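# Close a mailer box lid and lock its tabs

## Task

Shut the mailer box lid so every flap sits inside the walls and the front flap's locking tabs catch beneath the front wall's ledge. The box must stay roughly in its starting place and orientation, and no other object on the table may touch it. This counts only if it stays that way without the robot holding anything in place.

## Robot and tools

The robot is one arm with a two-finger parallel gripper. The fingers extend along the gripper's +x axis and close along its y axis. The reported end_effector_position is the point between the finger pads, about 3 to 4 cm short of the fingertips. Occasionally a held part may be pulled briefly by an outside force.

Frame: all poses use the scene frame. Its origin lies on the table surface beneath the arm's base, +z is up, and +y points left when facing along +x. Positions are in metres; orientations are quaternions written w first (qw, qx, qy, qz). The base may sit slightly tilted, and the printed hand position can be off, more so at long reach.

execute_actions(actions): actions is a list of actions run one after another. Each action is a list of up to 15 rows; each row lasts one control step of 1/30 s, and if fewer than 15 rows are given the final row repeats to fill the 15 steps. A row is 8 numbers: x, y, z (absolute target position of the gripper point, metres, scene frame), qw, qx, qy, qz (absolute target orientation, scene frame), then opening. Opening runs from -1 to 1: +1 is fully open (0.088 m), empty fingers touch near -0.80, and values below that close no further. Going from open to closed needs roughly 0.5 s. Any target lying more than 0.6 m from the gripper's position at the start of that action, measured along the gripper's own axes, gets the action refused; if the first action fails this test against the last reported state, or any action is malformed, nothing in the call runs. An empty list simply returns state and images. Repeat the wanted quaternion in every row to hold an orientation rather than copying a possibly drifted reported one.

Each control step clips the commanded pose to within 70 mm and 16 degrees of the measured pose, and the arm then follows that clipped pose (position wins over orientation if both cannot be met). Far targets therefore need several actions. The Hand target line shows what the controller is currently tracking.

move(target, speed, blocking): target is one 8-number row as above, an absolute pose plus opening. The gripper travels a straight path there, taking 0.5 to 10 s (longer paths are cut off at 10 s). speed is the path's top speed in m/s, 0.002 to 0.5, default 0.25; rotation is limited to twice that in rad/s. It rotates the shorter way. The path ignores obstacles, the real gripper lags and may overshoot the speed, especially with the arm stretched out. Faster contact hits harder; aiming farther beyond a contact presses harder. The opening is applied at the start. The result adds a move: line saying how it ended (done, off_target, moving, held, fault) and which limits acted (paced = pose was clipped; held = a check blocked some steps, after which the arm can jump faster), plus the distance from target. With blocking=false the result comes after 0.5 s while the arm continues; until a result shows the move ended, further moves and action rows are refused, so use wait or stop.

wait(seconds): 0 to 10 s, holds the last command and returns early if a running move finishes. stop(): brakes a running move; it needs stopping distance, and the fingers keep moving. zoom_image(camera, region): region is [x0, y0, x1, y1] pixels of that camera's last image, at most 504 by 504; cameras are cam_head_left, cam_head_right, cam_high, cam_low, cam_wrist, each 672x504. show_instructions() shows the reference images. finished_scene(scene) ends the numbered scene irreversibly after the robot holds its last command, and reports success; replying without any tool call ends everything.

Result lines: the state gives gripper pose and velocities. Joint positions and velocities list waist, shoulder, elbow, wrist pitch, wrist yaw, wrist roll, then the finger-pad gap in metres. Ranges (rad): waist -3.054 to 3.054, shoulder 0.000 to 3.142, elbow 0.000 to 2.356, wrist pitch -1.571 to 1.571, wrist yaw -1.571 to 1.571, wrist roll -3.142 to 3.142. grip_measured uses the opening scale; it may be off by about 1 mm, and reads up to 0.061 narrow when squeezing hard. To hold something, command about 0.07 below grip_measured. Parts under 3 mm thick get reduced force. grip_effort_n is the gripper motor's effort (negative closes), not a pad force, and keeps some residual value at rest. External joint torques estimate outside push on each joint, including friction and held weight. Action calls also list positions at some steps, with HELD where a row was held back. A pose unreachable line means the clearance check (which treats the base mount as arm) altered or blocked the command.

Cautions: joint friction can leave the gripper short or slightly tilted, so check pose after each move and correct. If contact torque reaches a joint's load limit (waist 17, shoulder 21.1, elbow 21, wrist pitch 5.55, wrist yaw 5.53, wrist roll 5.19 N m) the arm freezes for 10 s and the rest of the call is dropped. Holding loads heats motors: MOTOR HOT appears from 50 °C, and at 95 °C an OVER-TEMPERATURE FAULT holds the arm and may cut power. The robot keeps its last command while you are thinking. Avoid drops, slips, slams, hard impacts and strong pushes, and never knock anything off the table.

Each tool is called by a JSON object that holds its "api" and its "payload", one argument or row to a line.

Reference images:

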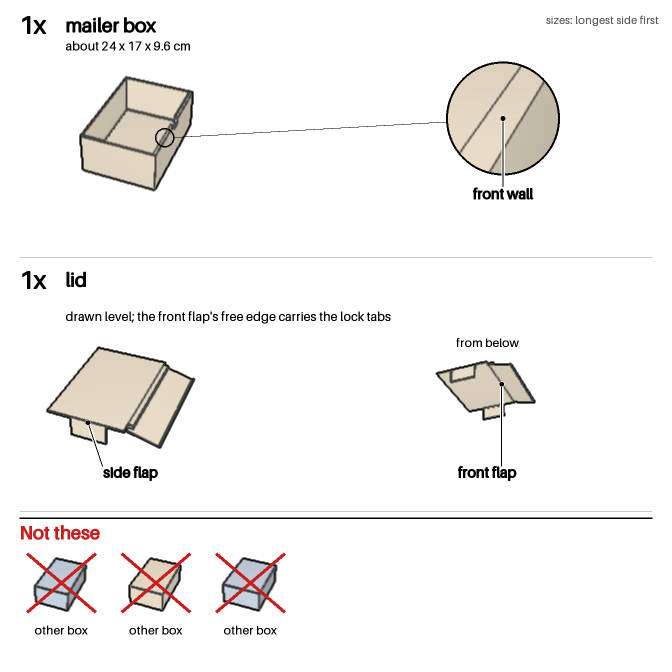

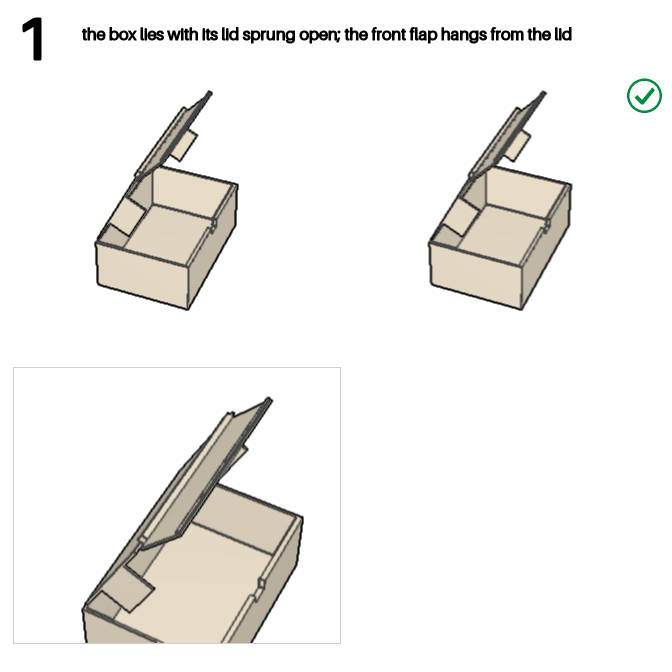

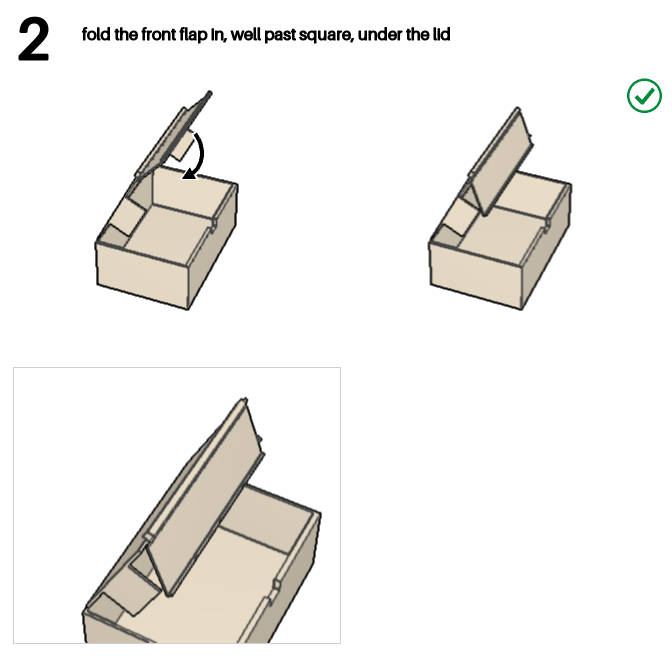

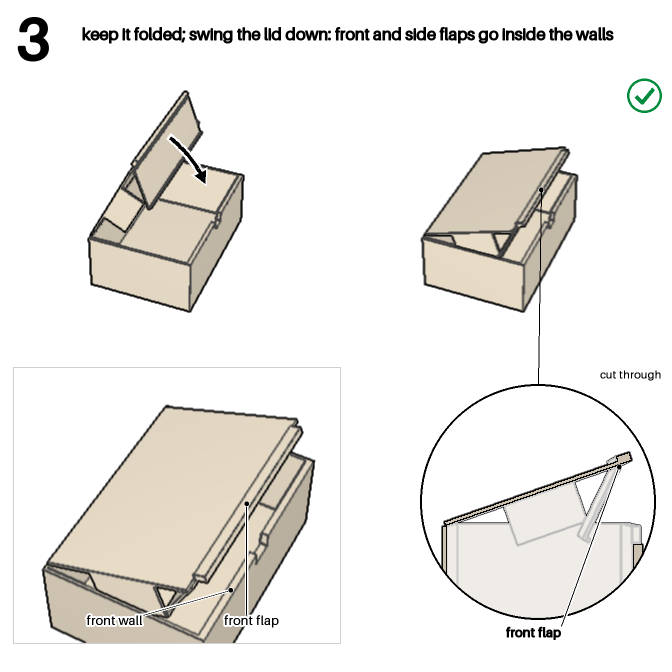

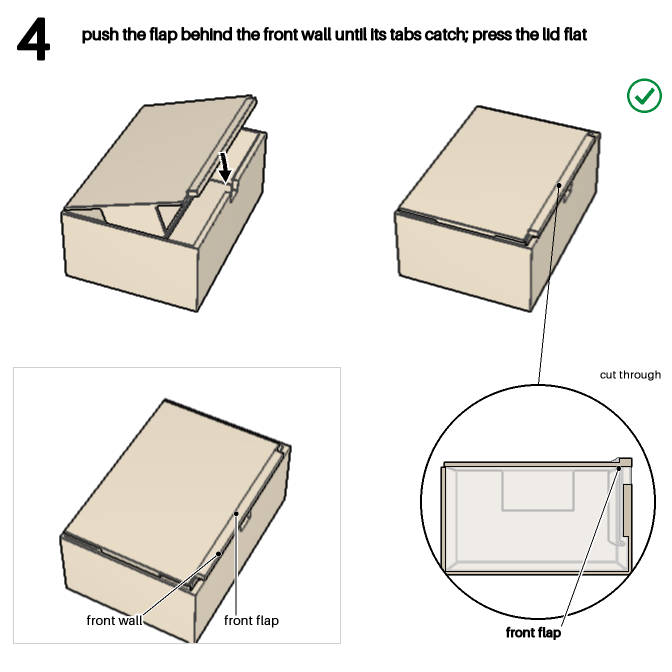

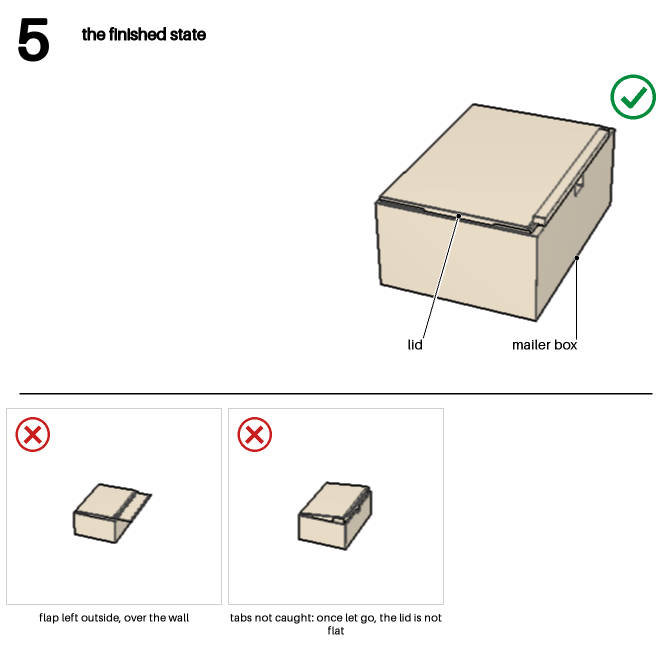

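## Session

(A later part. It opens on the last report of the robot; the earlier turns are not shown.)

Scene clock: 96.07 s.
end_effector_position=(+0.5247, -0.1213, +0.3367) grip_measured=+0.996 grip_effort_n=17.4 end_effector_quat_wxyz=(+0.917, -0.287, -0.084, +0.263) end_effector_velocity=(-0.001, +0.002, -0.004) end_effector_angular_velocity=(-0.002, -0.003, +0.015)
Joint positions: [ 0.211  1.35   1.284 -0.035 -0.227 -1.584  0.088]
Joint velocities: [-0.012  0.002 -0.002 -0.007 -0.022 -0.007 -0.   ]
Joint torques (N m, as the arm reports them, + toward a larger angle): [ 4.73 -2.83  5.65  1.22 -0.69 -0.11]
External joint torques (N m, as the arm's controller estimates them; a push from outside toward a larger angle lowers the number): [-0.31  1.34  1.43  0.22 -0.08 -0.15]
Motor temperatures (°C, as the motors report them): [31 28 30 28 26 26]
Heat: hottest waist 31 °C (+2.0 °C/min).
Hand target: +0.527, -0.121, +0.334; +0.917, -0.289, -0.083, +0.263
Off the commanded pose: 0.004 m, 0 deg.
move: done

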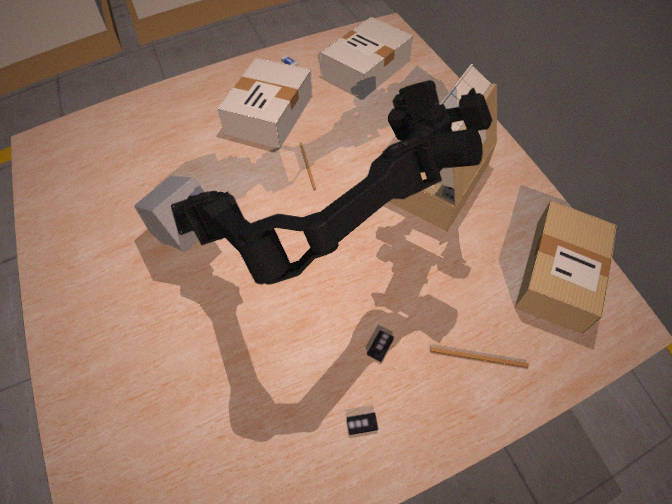

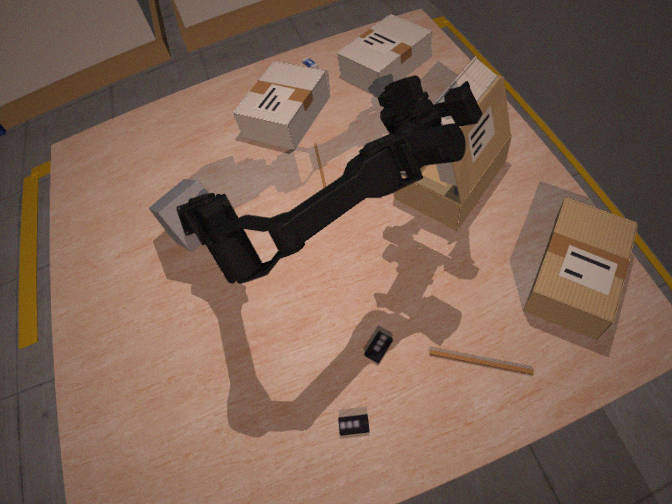

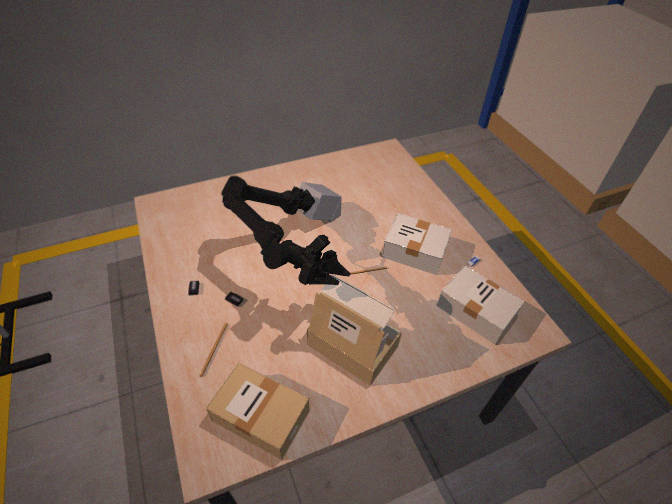

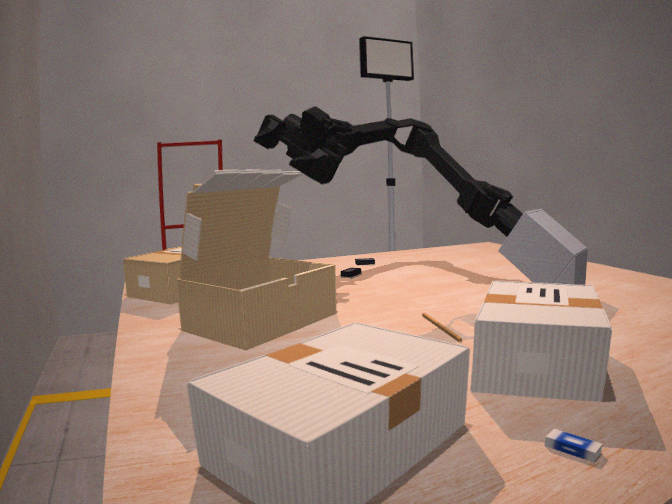

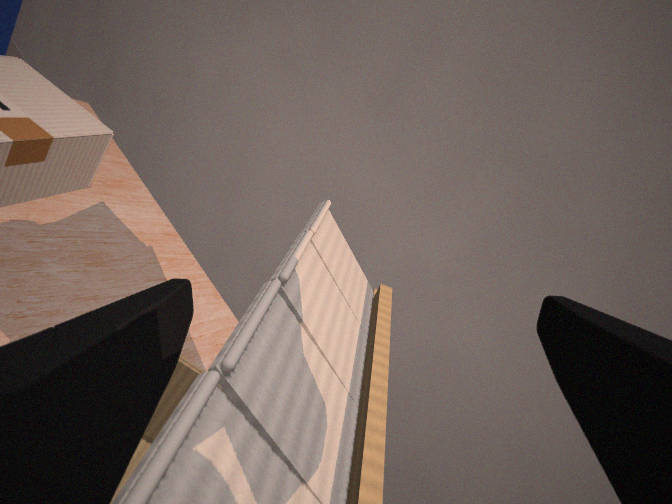

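{"api": "move", "payload": {
  "target": [0.541,-0.143,0.297,0.917,-0.289,-0.083,0.263,1],
  "speed": 0.03
}}

{"api": "move", "payload": {
  "target": [0.552,-0.16,0.262,0.917,-0.289,-0.083,0.263,1],
  "speed": 0.03
}}

Scene clock: 103.53 s.
end_effector_position=(+0.5378, -0.1425, +0.2995) grip_measured=+0.996 grip_effort_n=17.0 end_effector_quat_wxyz=(+0.917, -0.286, -0.083, +0.264) end_effector_velocity=(+0.001, -0.002, +0.004) end_effector_angular_velocity=(+0.002, -0.025, +0.001)
Joint positions: [ 0.061  1.398  1.323 -0.032 -0.376 -1.599  0.088]
Joint velocities: [-0.002  0.002  0.007  0.007 -0.022 -0.007 -0.   ]
Joint torques (N m, as the arm reports them, + toward a larger angle): [ 4.92 -3.63  6.2   1.28 -0.72 -0.14]
External joint torques (N m, as the arm's controller estimates them; a push from outside toward a larger angle lowers the number): [-0.28  1.84  1.83  0.31 -0.09 -0.18]
Motor temperatures (°C, as the motors report them): [31 28 30 28 26 26]
Heat: hottest waist 31 °C (+1.0 °C/min).
Hand target: +0.541, -0.143, +0.297; +0.917, -0.289, -0.083, +0.263
Off the commanded pose: 0.004 m, 0 deg.
move: done

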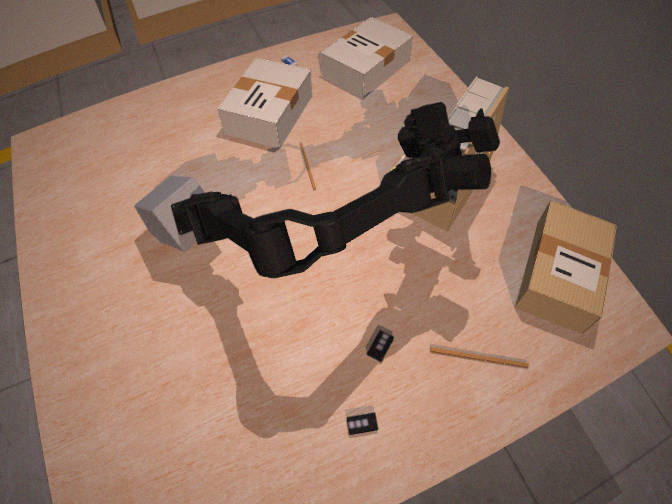

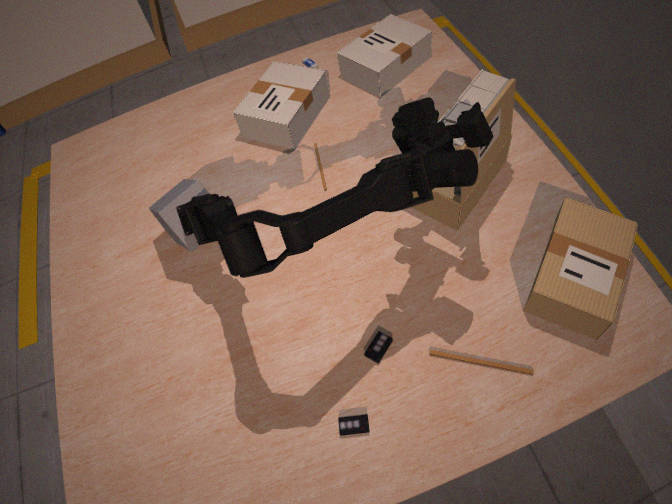

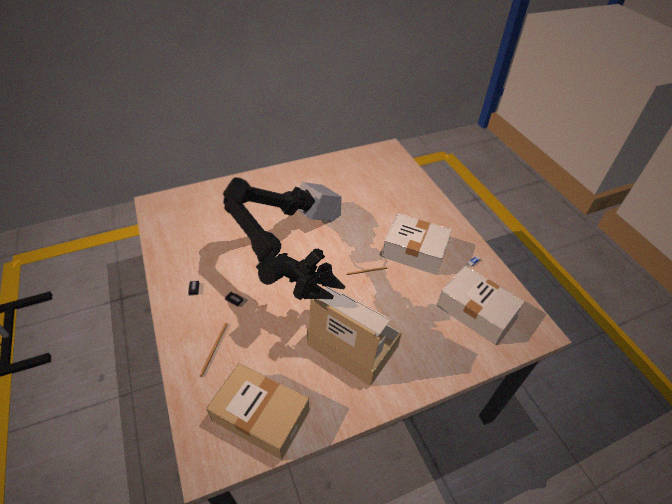

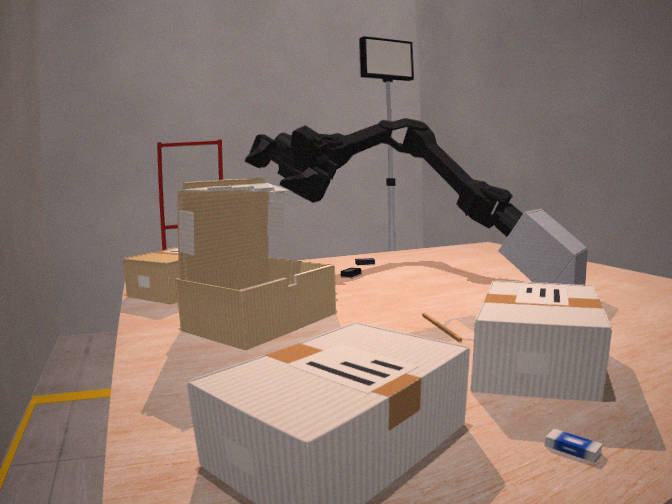

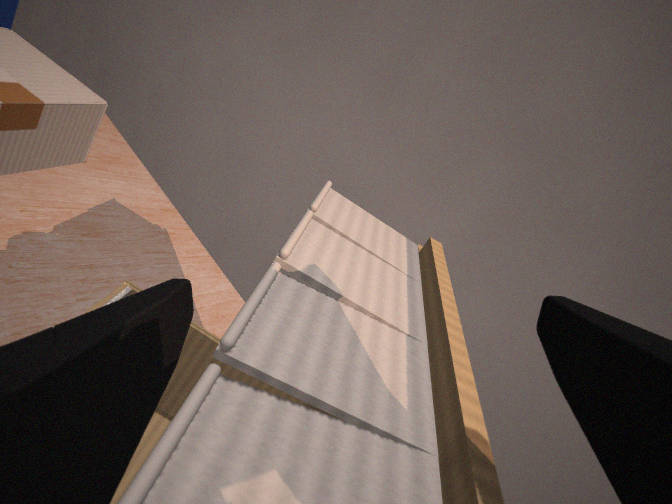

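Scene clock: 105.23 s.
end_effector_position=(+0.5489, -0.1591, +0.2664) grip_measured=+0.996 grip_effort_n=17.0 end_effector_quat_wxyz=(+0.917, -0.286, -0.085, +0.264) end_effector_velocity=(+0.001, -0.003, +0.002) end_effector_angular_velocity=(-0.013, -0.030, -0.002)
Joint positions: [-0.057  1.459  1.363 -0.016 -0.497 -1.613  0.088]
Joint velocities: [-0.007  0.002  0.007  0.007 -0.022 -0.022 -0.   ]
Joint torques (N m, as the arm reports them, + toward a larger angle): [ 5.01 -4.35  6.21  1.17 -0.67 -0.12]
External joint torques (N m, as the arm's controller estimates them; a push from outside toward a larger angle lowers the number): [-0.37  2.28  1.73  0.2  -0.03 -0.16]
Motor temperatures (°C, as the motors report them): [31 28 30 28 26 26]
Heat: hottest waist 31 °C (+1.0 °C/min).
Hand target: +0.552, -0.160, +0.262; +0.917, -0.289, -0.083, +0.263
Off the commanded pose: 0.005 m, 0 deg.
move: done

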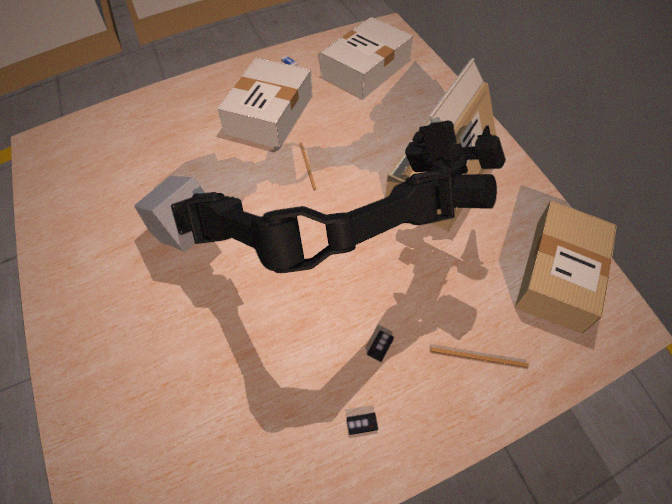

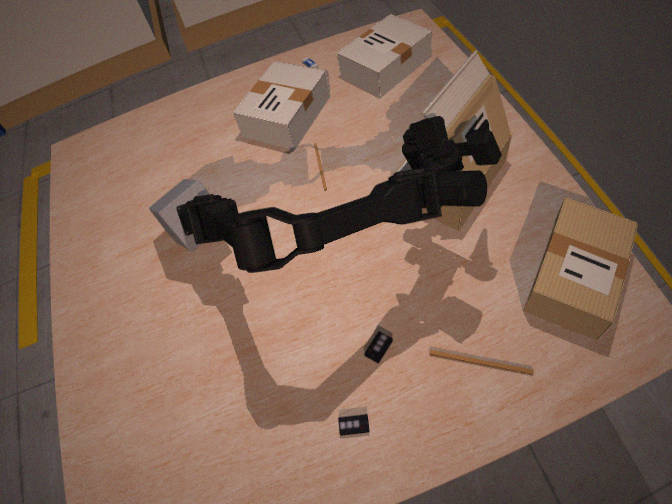

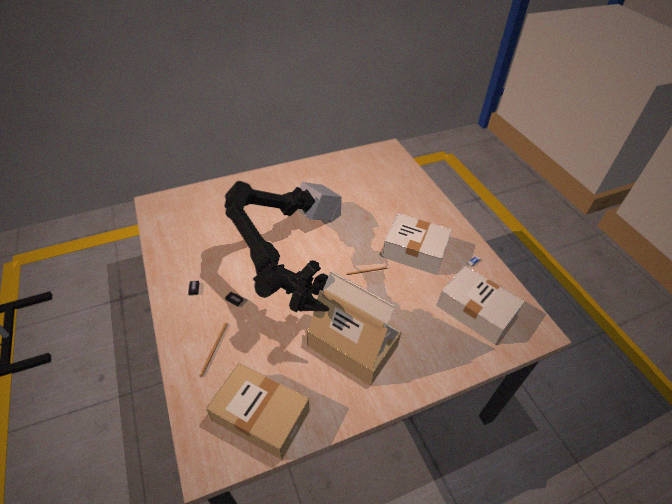

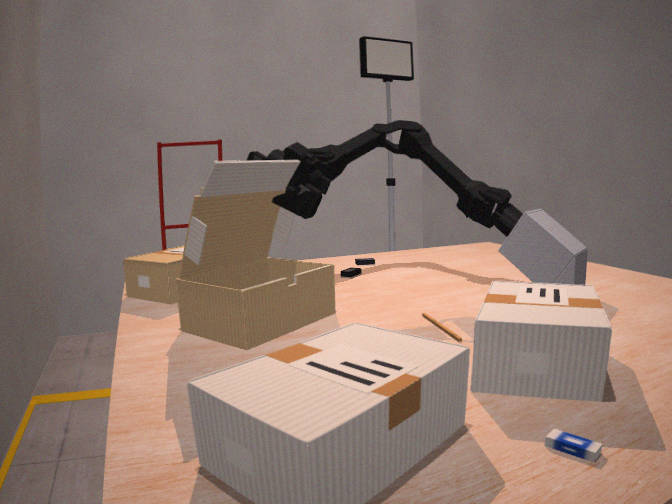

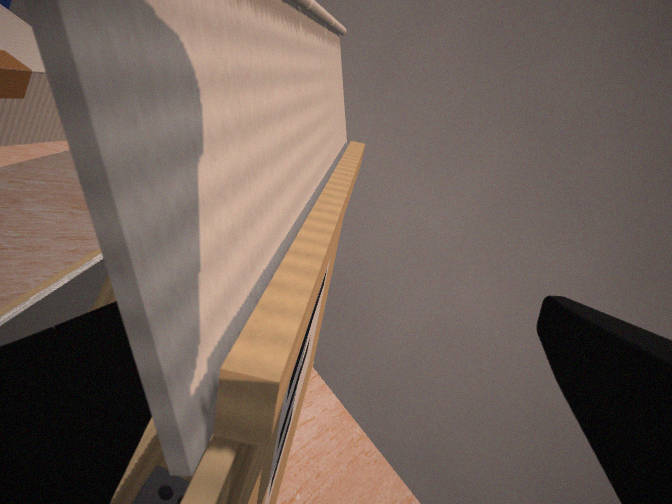

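{"api": "move", "payload": {
  "target": [0.51,-0.093,0.367,0.917,-0.289,-0.083,0.263,1],
  "speed": 0.12
}}

{"api": "execute_actions", "payload": {
  "actions": [
    [[0.518,-0.106,0.375,0.917,-0.289,-0.083,0.263,1]],
    [[0.518,-0.106,0.375,0.917,-0.289,-0.083,0.263,1]]
  ]
}}

{"api": "move", "payload": {
  "target": [0.546,-0.149,0.3,0.917,-0.289,-0.083,0.263,1],
  "speed": 0.04
}}

Scene clock: 114.57 s.
end_effector_position=(+0.5118, -0.0930, +0.3673) grip_measured=+0.996 grip_effort_n=17.0 end_effector_quat_wxyz=(+0.916, -0.290, -0.085, +0.264) end_effector_velocity=(-0.000, -0.000, +0.002) end_effector_angular_velocity=(-0.005, -0.008, -0.006)
Joint positions: [ 0.365  1.334  1.243 -0.009 -0.075 -1.577  0.088]
Joint velocities: [ 0.007 -0.002 -0.002  0.007  0.007 -0.007 -0.   ]
Joint torques (N m, as the arm reports them, + toward a larger angle): [ 5.4  -3.3   3.91  1.23 -0.43  0.22]
External joint torques (N m, as the arm's controller estimates them; a push from outside toward a larger angle lowers the number): [ 0.41 -0.15 -0.29  0.18  0.17  0.17]
Motor temperatures (°C, as the motors report them): [31 29 30 29 26 26]
Heat: hottest waist 31 °C (+2.0 °C/min).
Hand target: +0.510, -0.093, +0.367; +0.917, -0.289, -0.083, +0.263
Off the commanded pose: 0.002 m, 0 deg.
move: done

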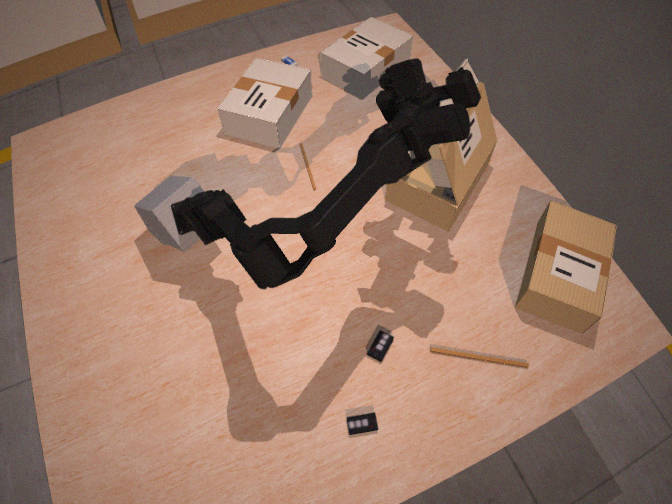

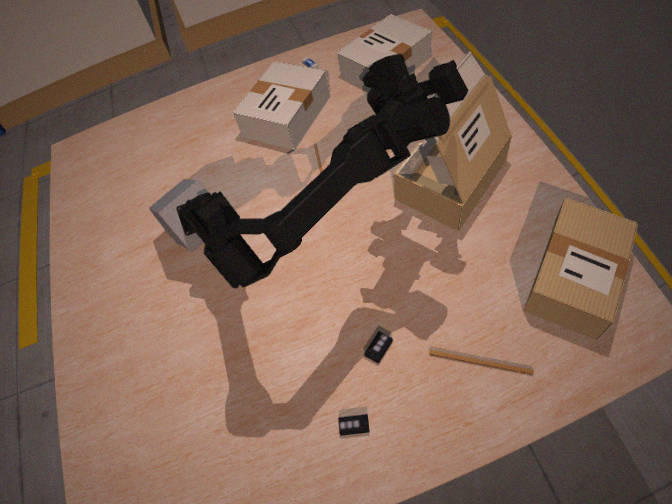

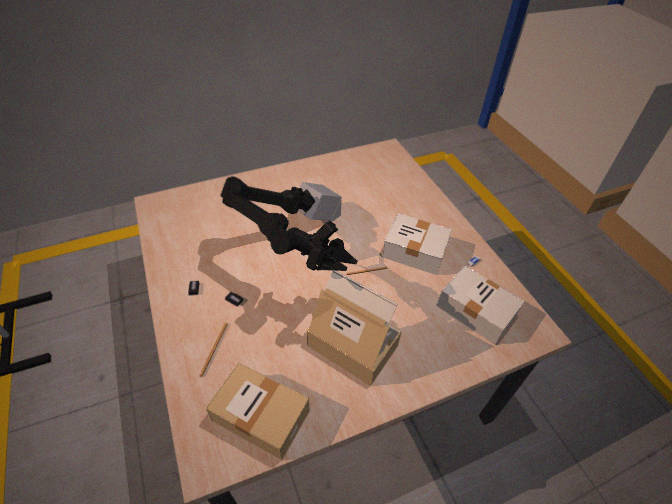

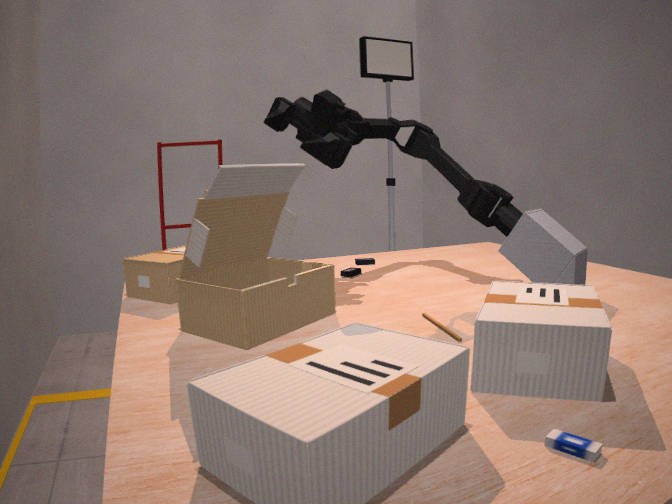

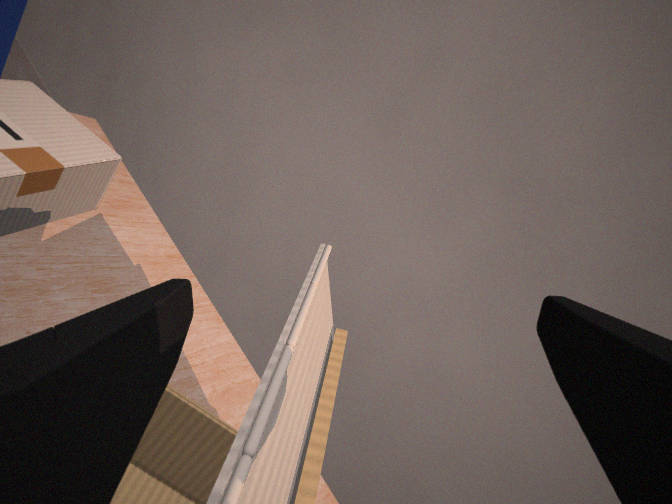

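Scene clock: 115.57 s.
end_effector_position=(+0.5162, -0.1065, +0.3766) grip_measured=+0.996 grip_effort_n=17.0 end_effector_quat_wxyz=(+0.917, -0.290, -0.086, +0.261) end_effector_velocity=(-0.002, +0.002, -0.004) end_effector_angular_velocity=(-0.011, +0.008, +0.018)
Joint positions: [ 0.364  1.338  1.309 -0.067 -0.075 -1.576  0.088]
Joint velocities: [-0.007 -0.002 -0.002 -0.022 -0.007 -0.007 -0.   ]
Joint torques (N m, as the arm reports them, + toward a larger angle): [ 4.99 -1.96  5.74  0.86 -0.64  0.2 ]
External joint torques (N m, as the arm's controller estimates them; a push from outside toward a larger angle lowers the number): [ 0.02  1.12  1.64 -0.17 -0.04  0.16]
External joint torques at the end of the 1st action: [-0.1   1.12  1.63 -0.21 -0.06  0.17]
Motor temperatures (°C, as the motors report them): [31 29 30 29 26 26]
Heat: hottest waist 31 °C (+2.0 °C/min).
Hand target: +0.518, -0.106, +0.375; +0.917, -0.289, -0.083, +0.263
Off the commanded pose: 0.002 m, 0 deg.
Step readings (end_effector_position; steps 1 to 15: 1st action; 16 to 30: 2nd action):
0: (+0.5118, -0.0930, +0.3673)
1: (+0.5119, -0.0938, +0.3678)
2: (+0.5122, -0.0947, +0.3684)
4: (+0.5134, -0.0984, +0.3712)
8: (+0.5159, -0.1061, +0.3766)
15: (+0.5160, -0.1061, +0.3764)
16: (+0.5161, -0.1060, +0.3762)
17: (+0.5161, -0.1061, +0.3763)
19: (+0.5162, -0.1063, +0.3764)
23: (+0.5163, -0.1066, +0.3766)
30: end_effector_position above

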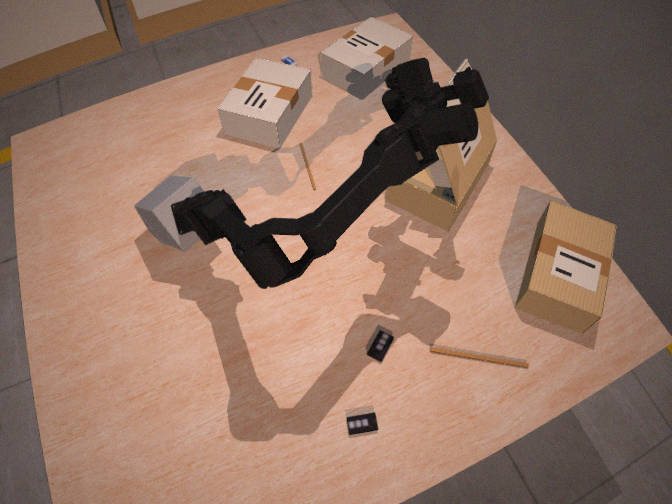

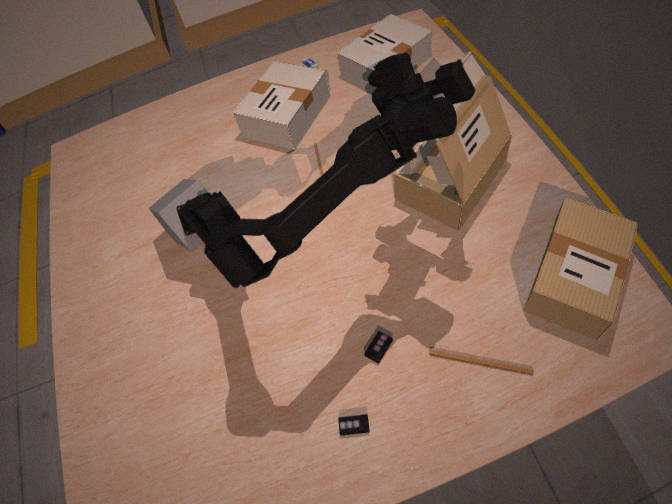

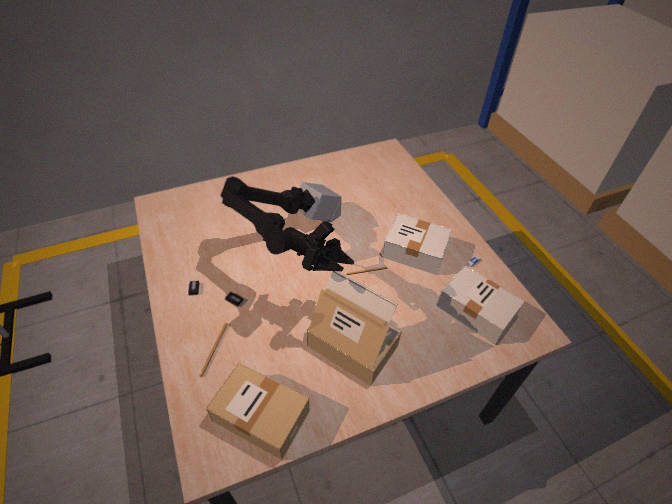

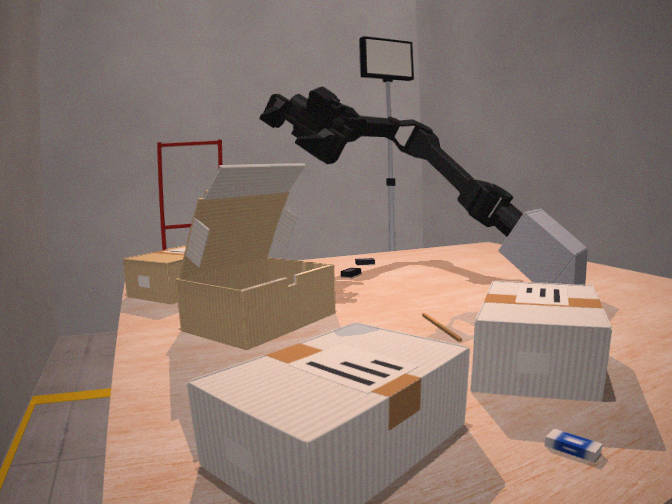

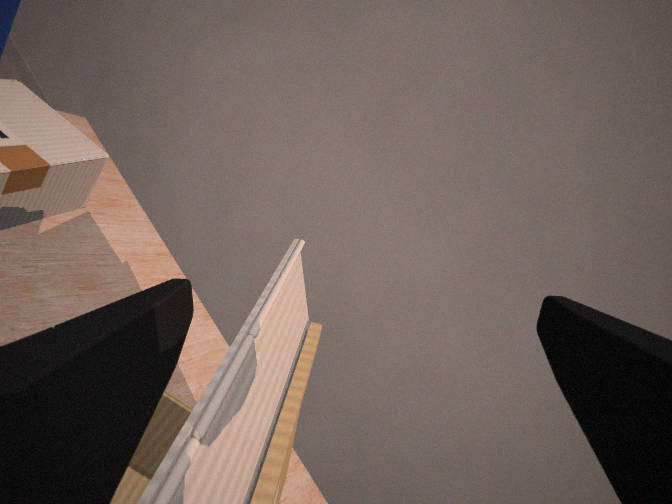

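Scene clock: 118.20 s.
end_effector_position=(+0.5427, -0.1481, +0.3028) grip_measured=+0.996 grip_effort_n=16.5 end_effector_quat_wxyz=(+0.917, -0.286, -0.084, +0.264) end_effector_velocity=(-0.001, -0.000, -0.002) end_effector_angular_velocity=(-0.013, -0.014, +0.011)
Joint positions: [ 0.058  1.413  1.366 -0.061 -0.381 -1.599  0.088]
Joint velocities: [-0.012  0.002  0.002 -0.007 -0.022 -0.022 -0.   ]
Joint torques (N m, as the arm reports them, + toward a larger angle): [ 4.89 -3.8   6.14  1.24 -0.76 -0.12]
External joint torques (N m, as the arm's controller estimates them; a push from outside toward a larger angle lowers the number): [-0.36  1.63  1.89  0.32 -0.13 -0.16]
Motor temperatures (°C, as the motors report them): [31 29 30 29 26 26]
Heat: hottest waist 31 °C (+2.0 °C/min).
Hand target: +0.546, -0.149, +0.300; +0.917, -0.289, -0.083, +0.263
Off the commanded pose: 0.004 m, 0 deg.
move: done

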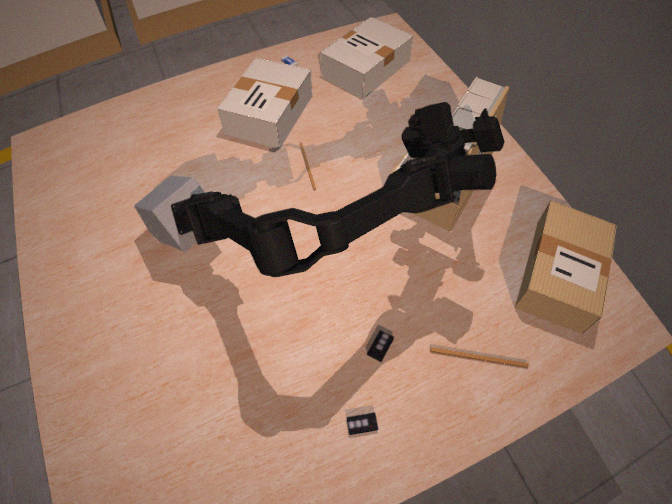

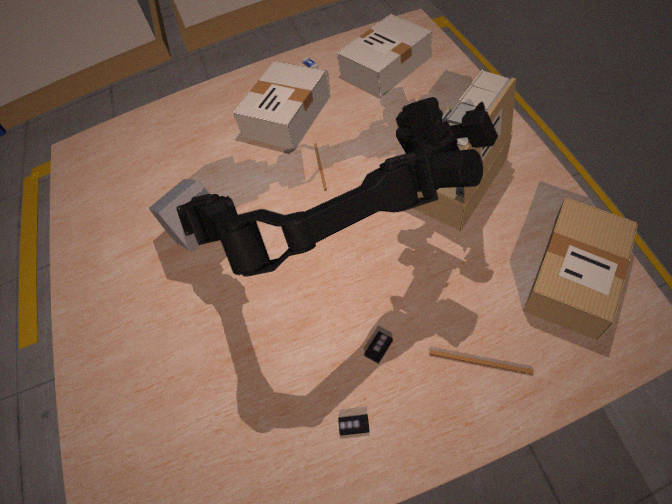

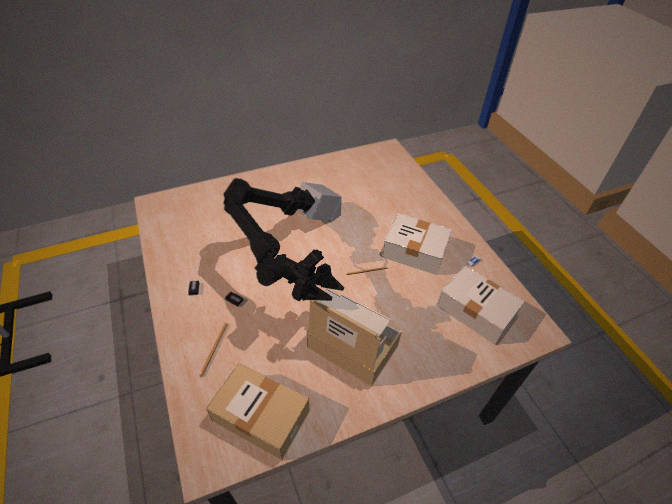

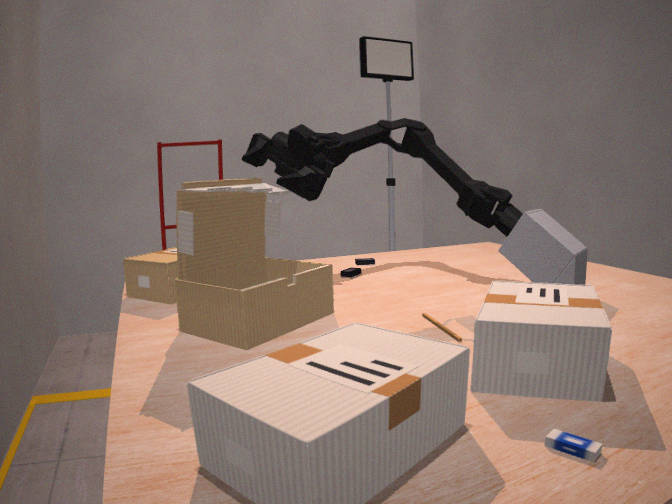

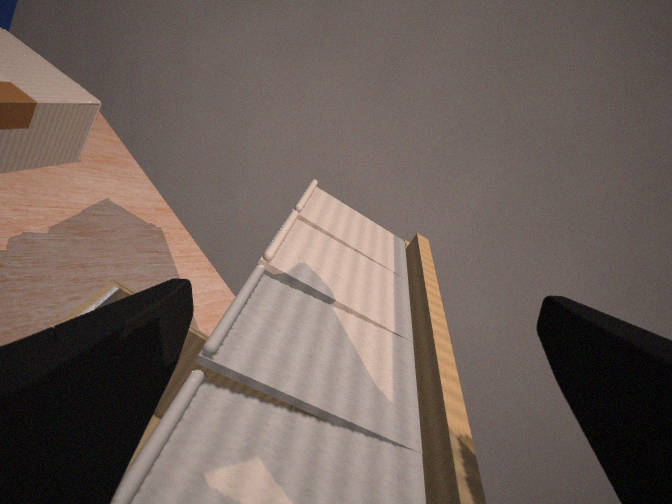

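Box is creeping slightly; proceed carefully.

{"api": "move", "payload": {
  "target": [0.56,-0.171,0.27,0.957,-0.084,-0.024,0.275,1],
  "speed": 0.1
}}

Scene clock: 122.90 s.
end_effector_position=(+0.5576, -0.1714, +0.2746) grip_measured=+0.996 grip_effort_n=17.0 end_effector_quat_wxyz=(+0.957, -0.087, -0.028, +0.274) end_effector_velocity=(-0.002, +0.003, -0.002) end_effector_angular_velocity=(+0.017, +0.008, +0.024)
Joint positions: [-0.059  1.481  1.446 -0.072 -0.497 -1.188  0.088]
Joint velocities: [-0.007  0.002  0.002 -0.022 -0.022  0.007 -0.   ]
Joint torques (N m, as the arm reports them, + toward a larger angle): [ 5.14 -4.57  6.22  0.8  -0.73  0.1 ]
External joint torques (N m, as the arm's controller estimates them; a push from outside toward a larger angle lowers the number): [-0.24  2.08  1.8  -0.13 -0.1   0.09]
Motor temperatures (°C, as the motors report them): [31 29 31 29 26 26]
Heat: hottest waist 31 °C (+2.0 °C/min).
Hand target: +0.560, -0.171, +0.270; +0.957, -0.084, -0.024, +0.275
Off the commanded pose: 0.005 m, 1 deg.
move: done

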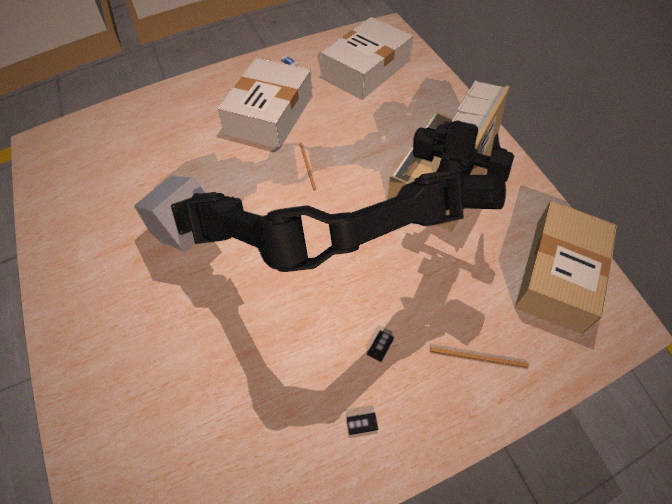

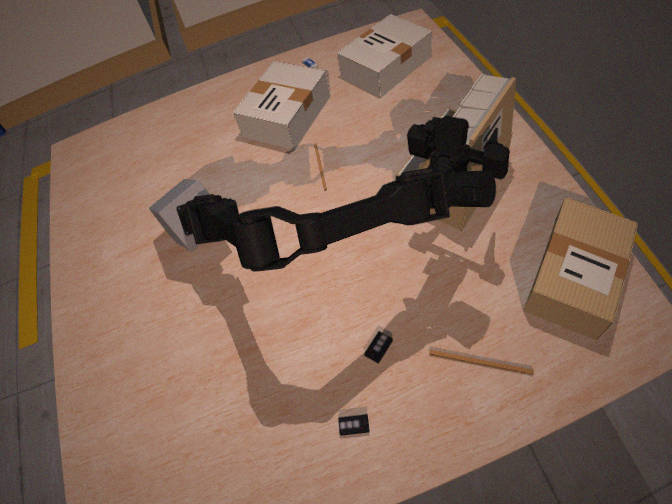

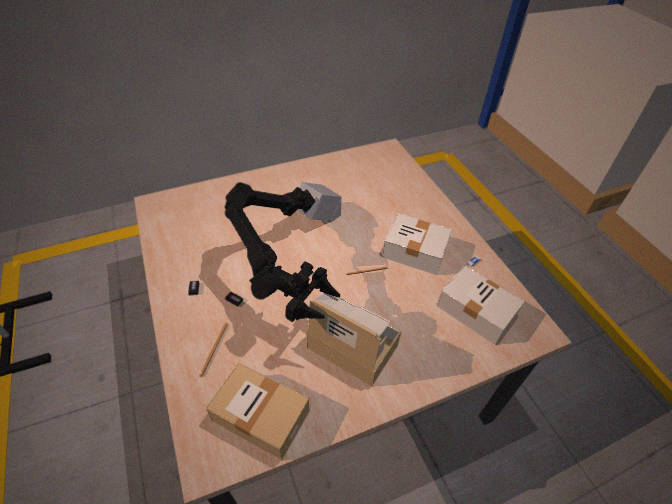

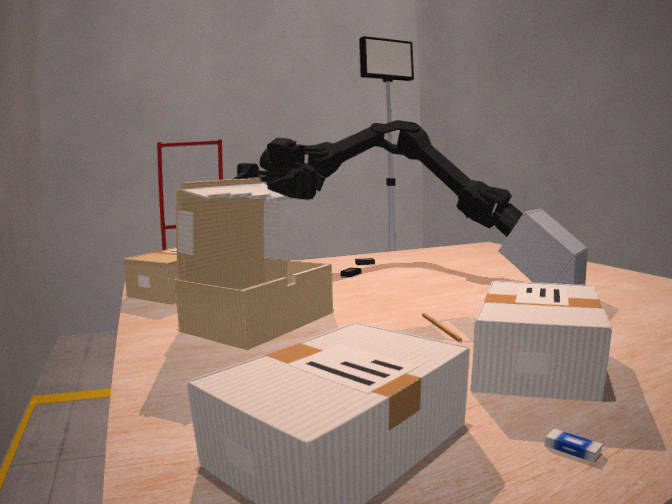

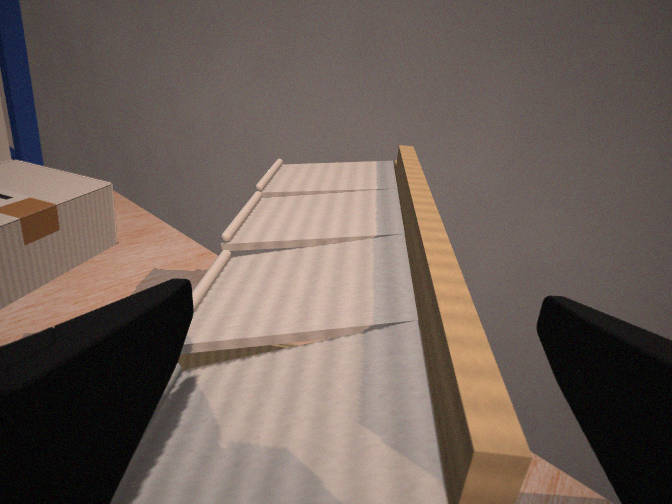

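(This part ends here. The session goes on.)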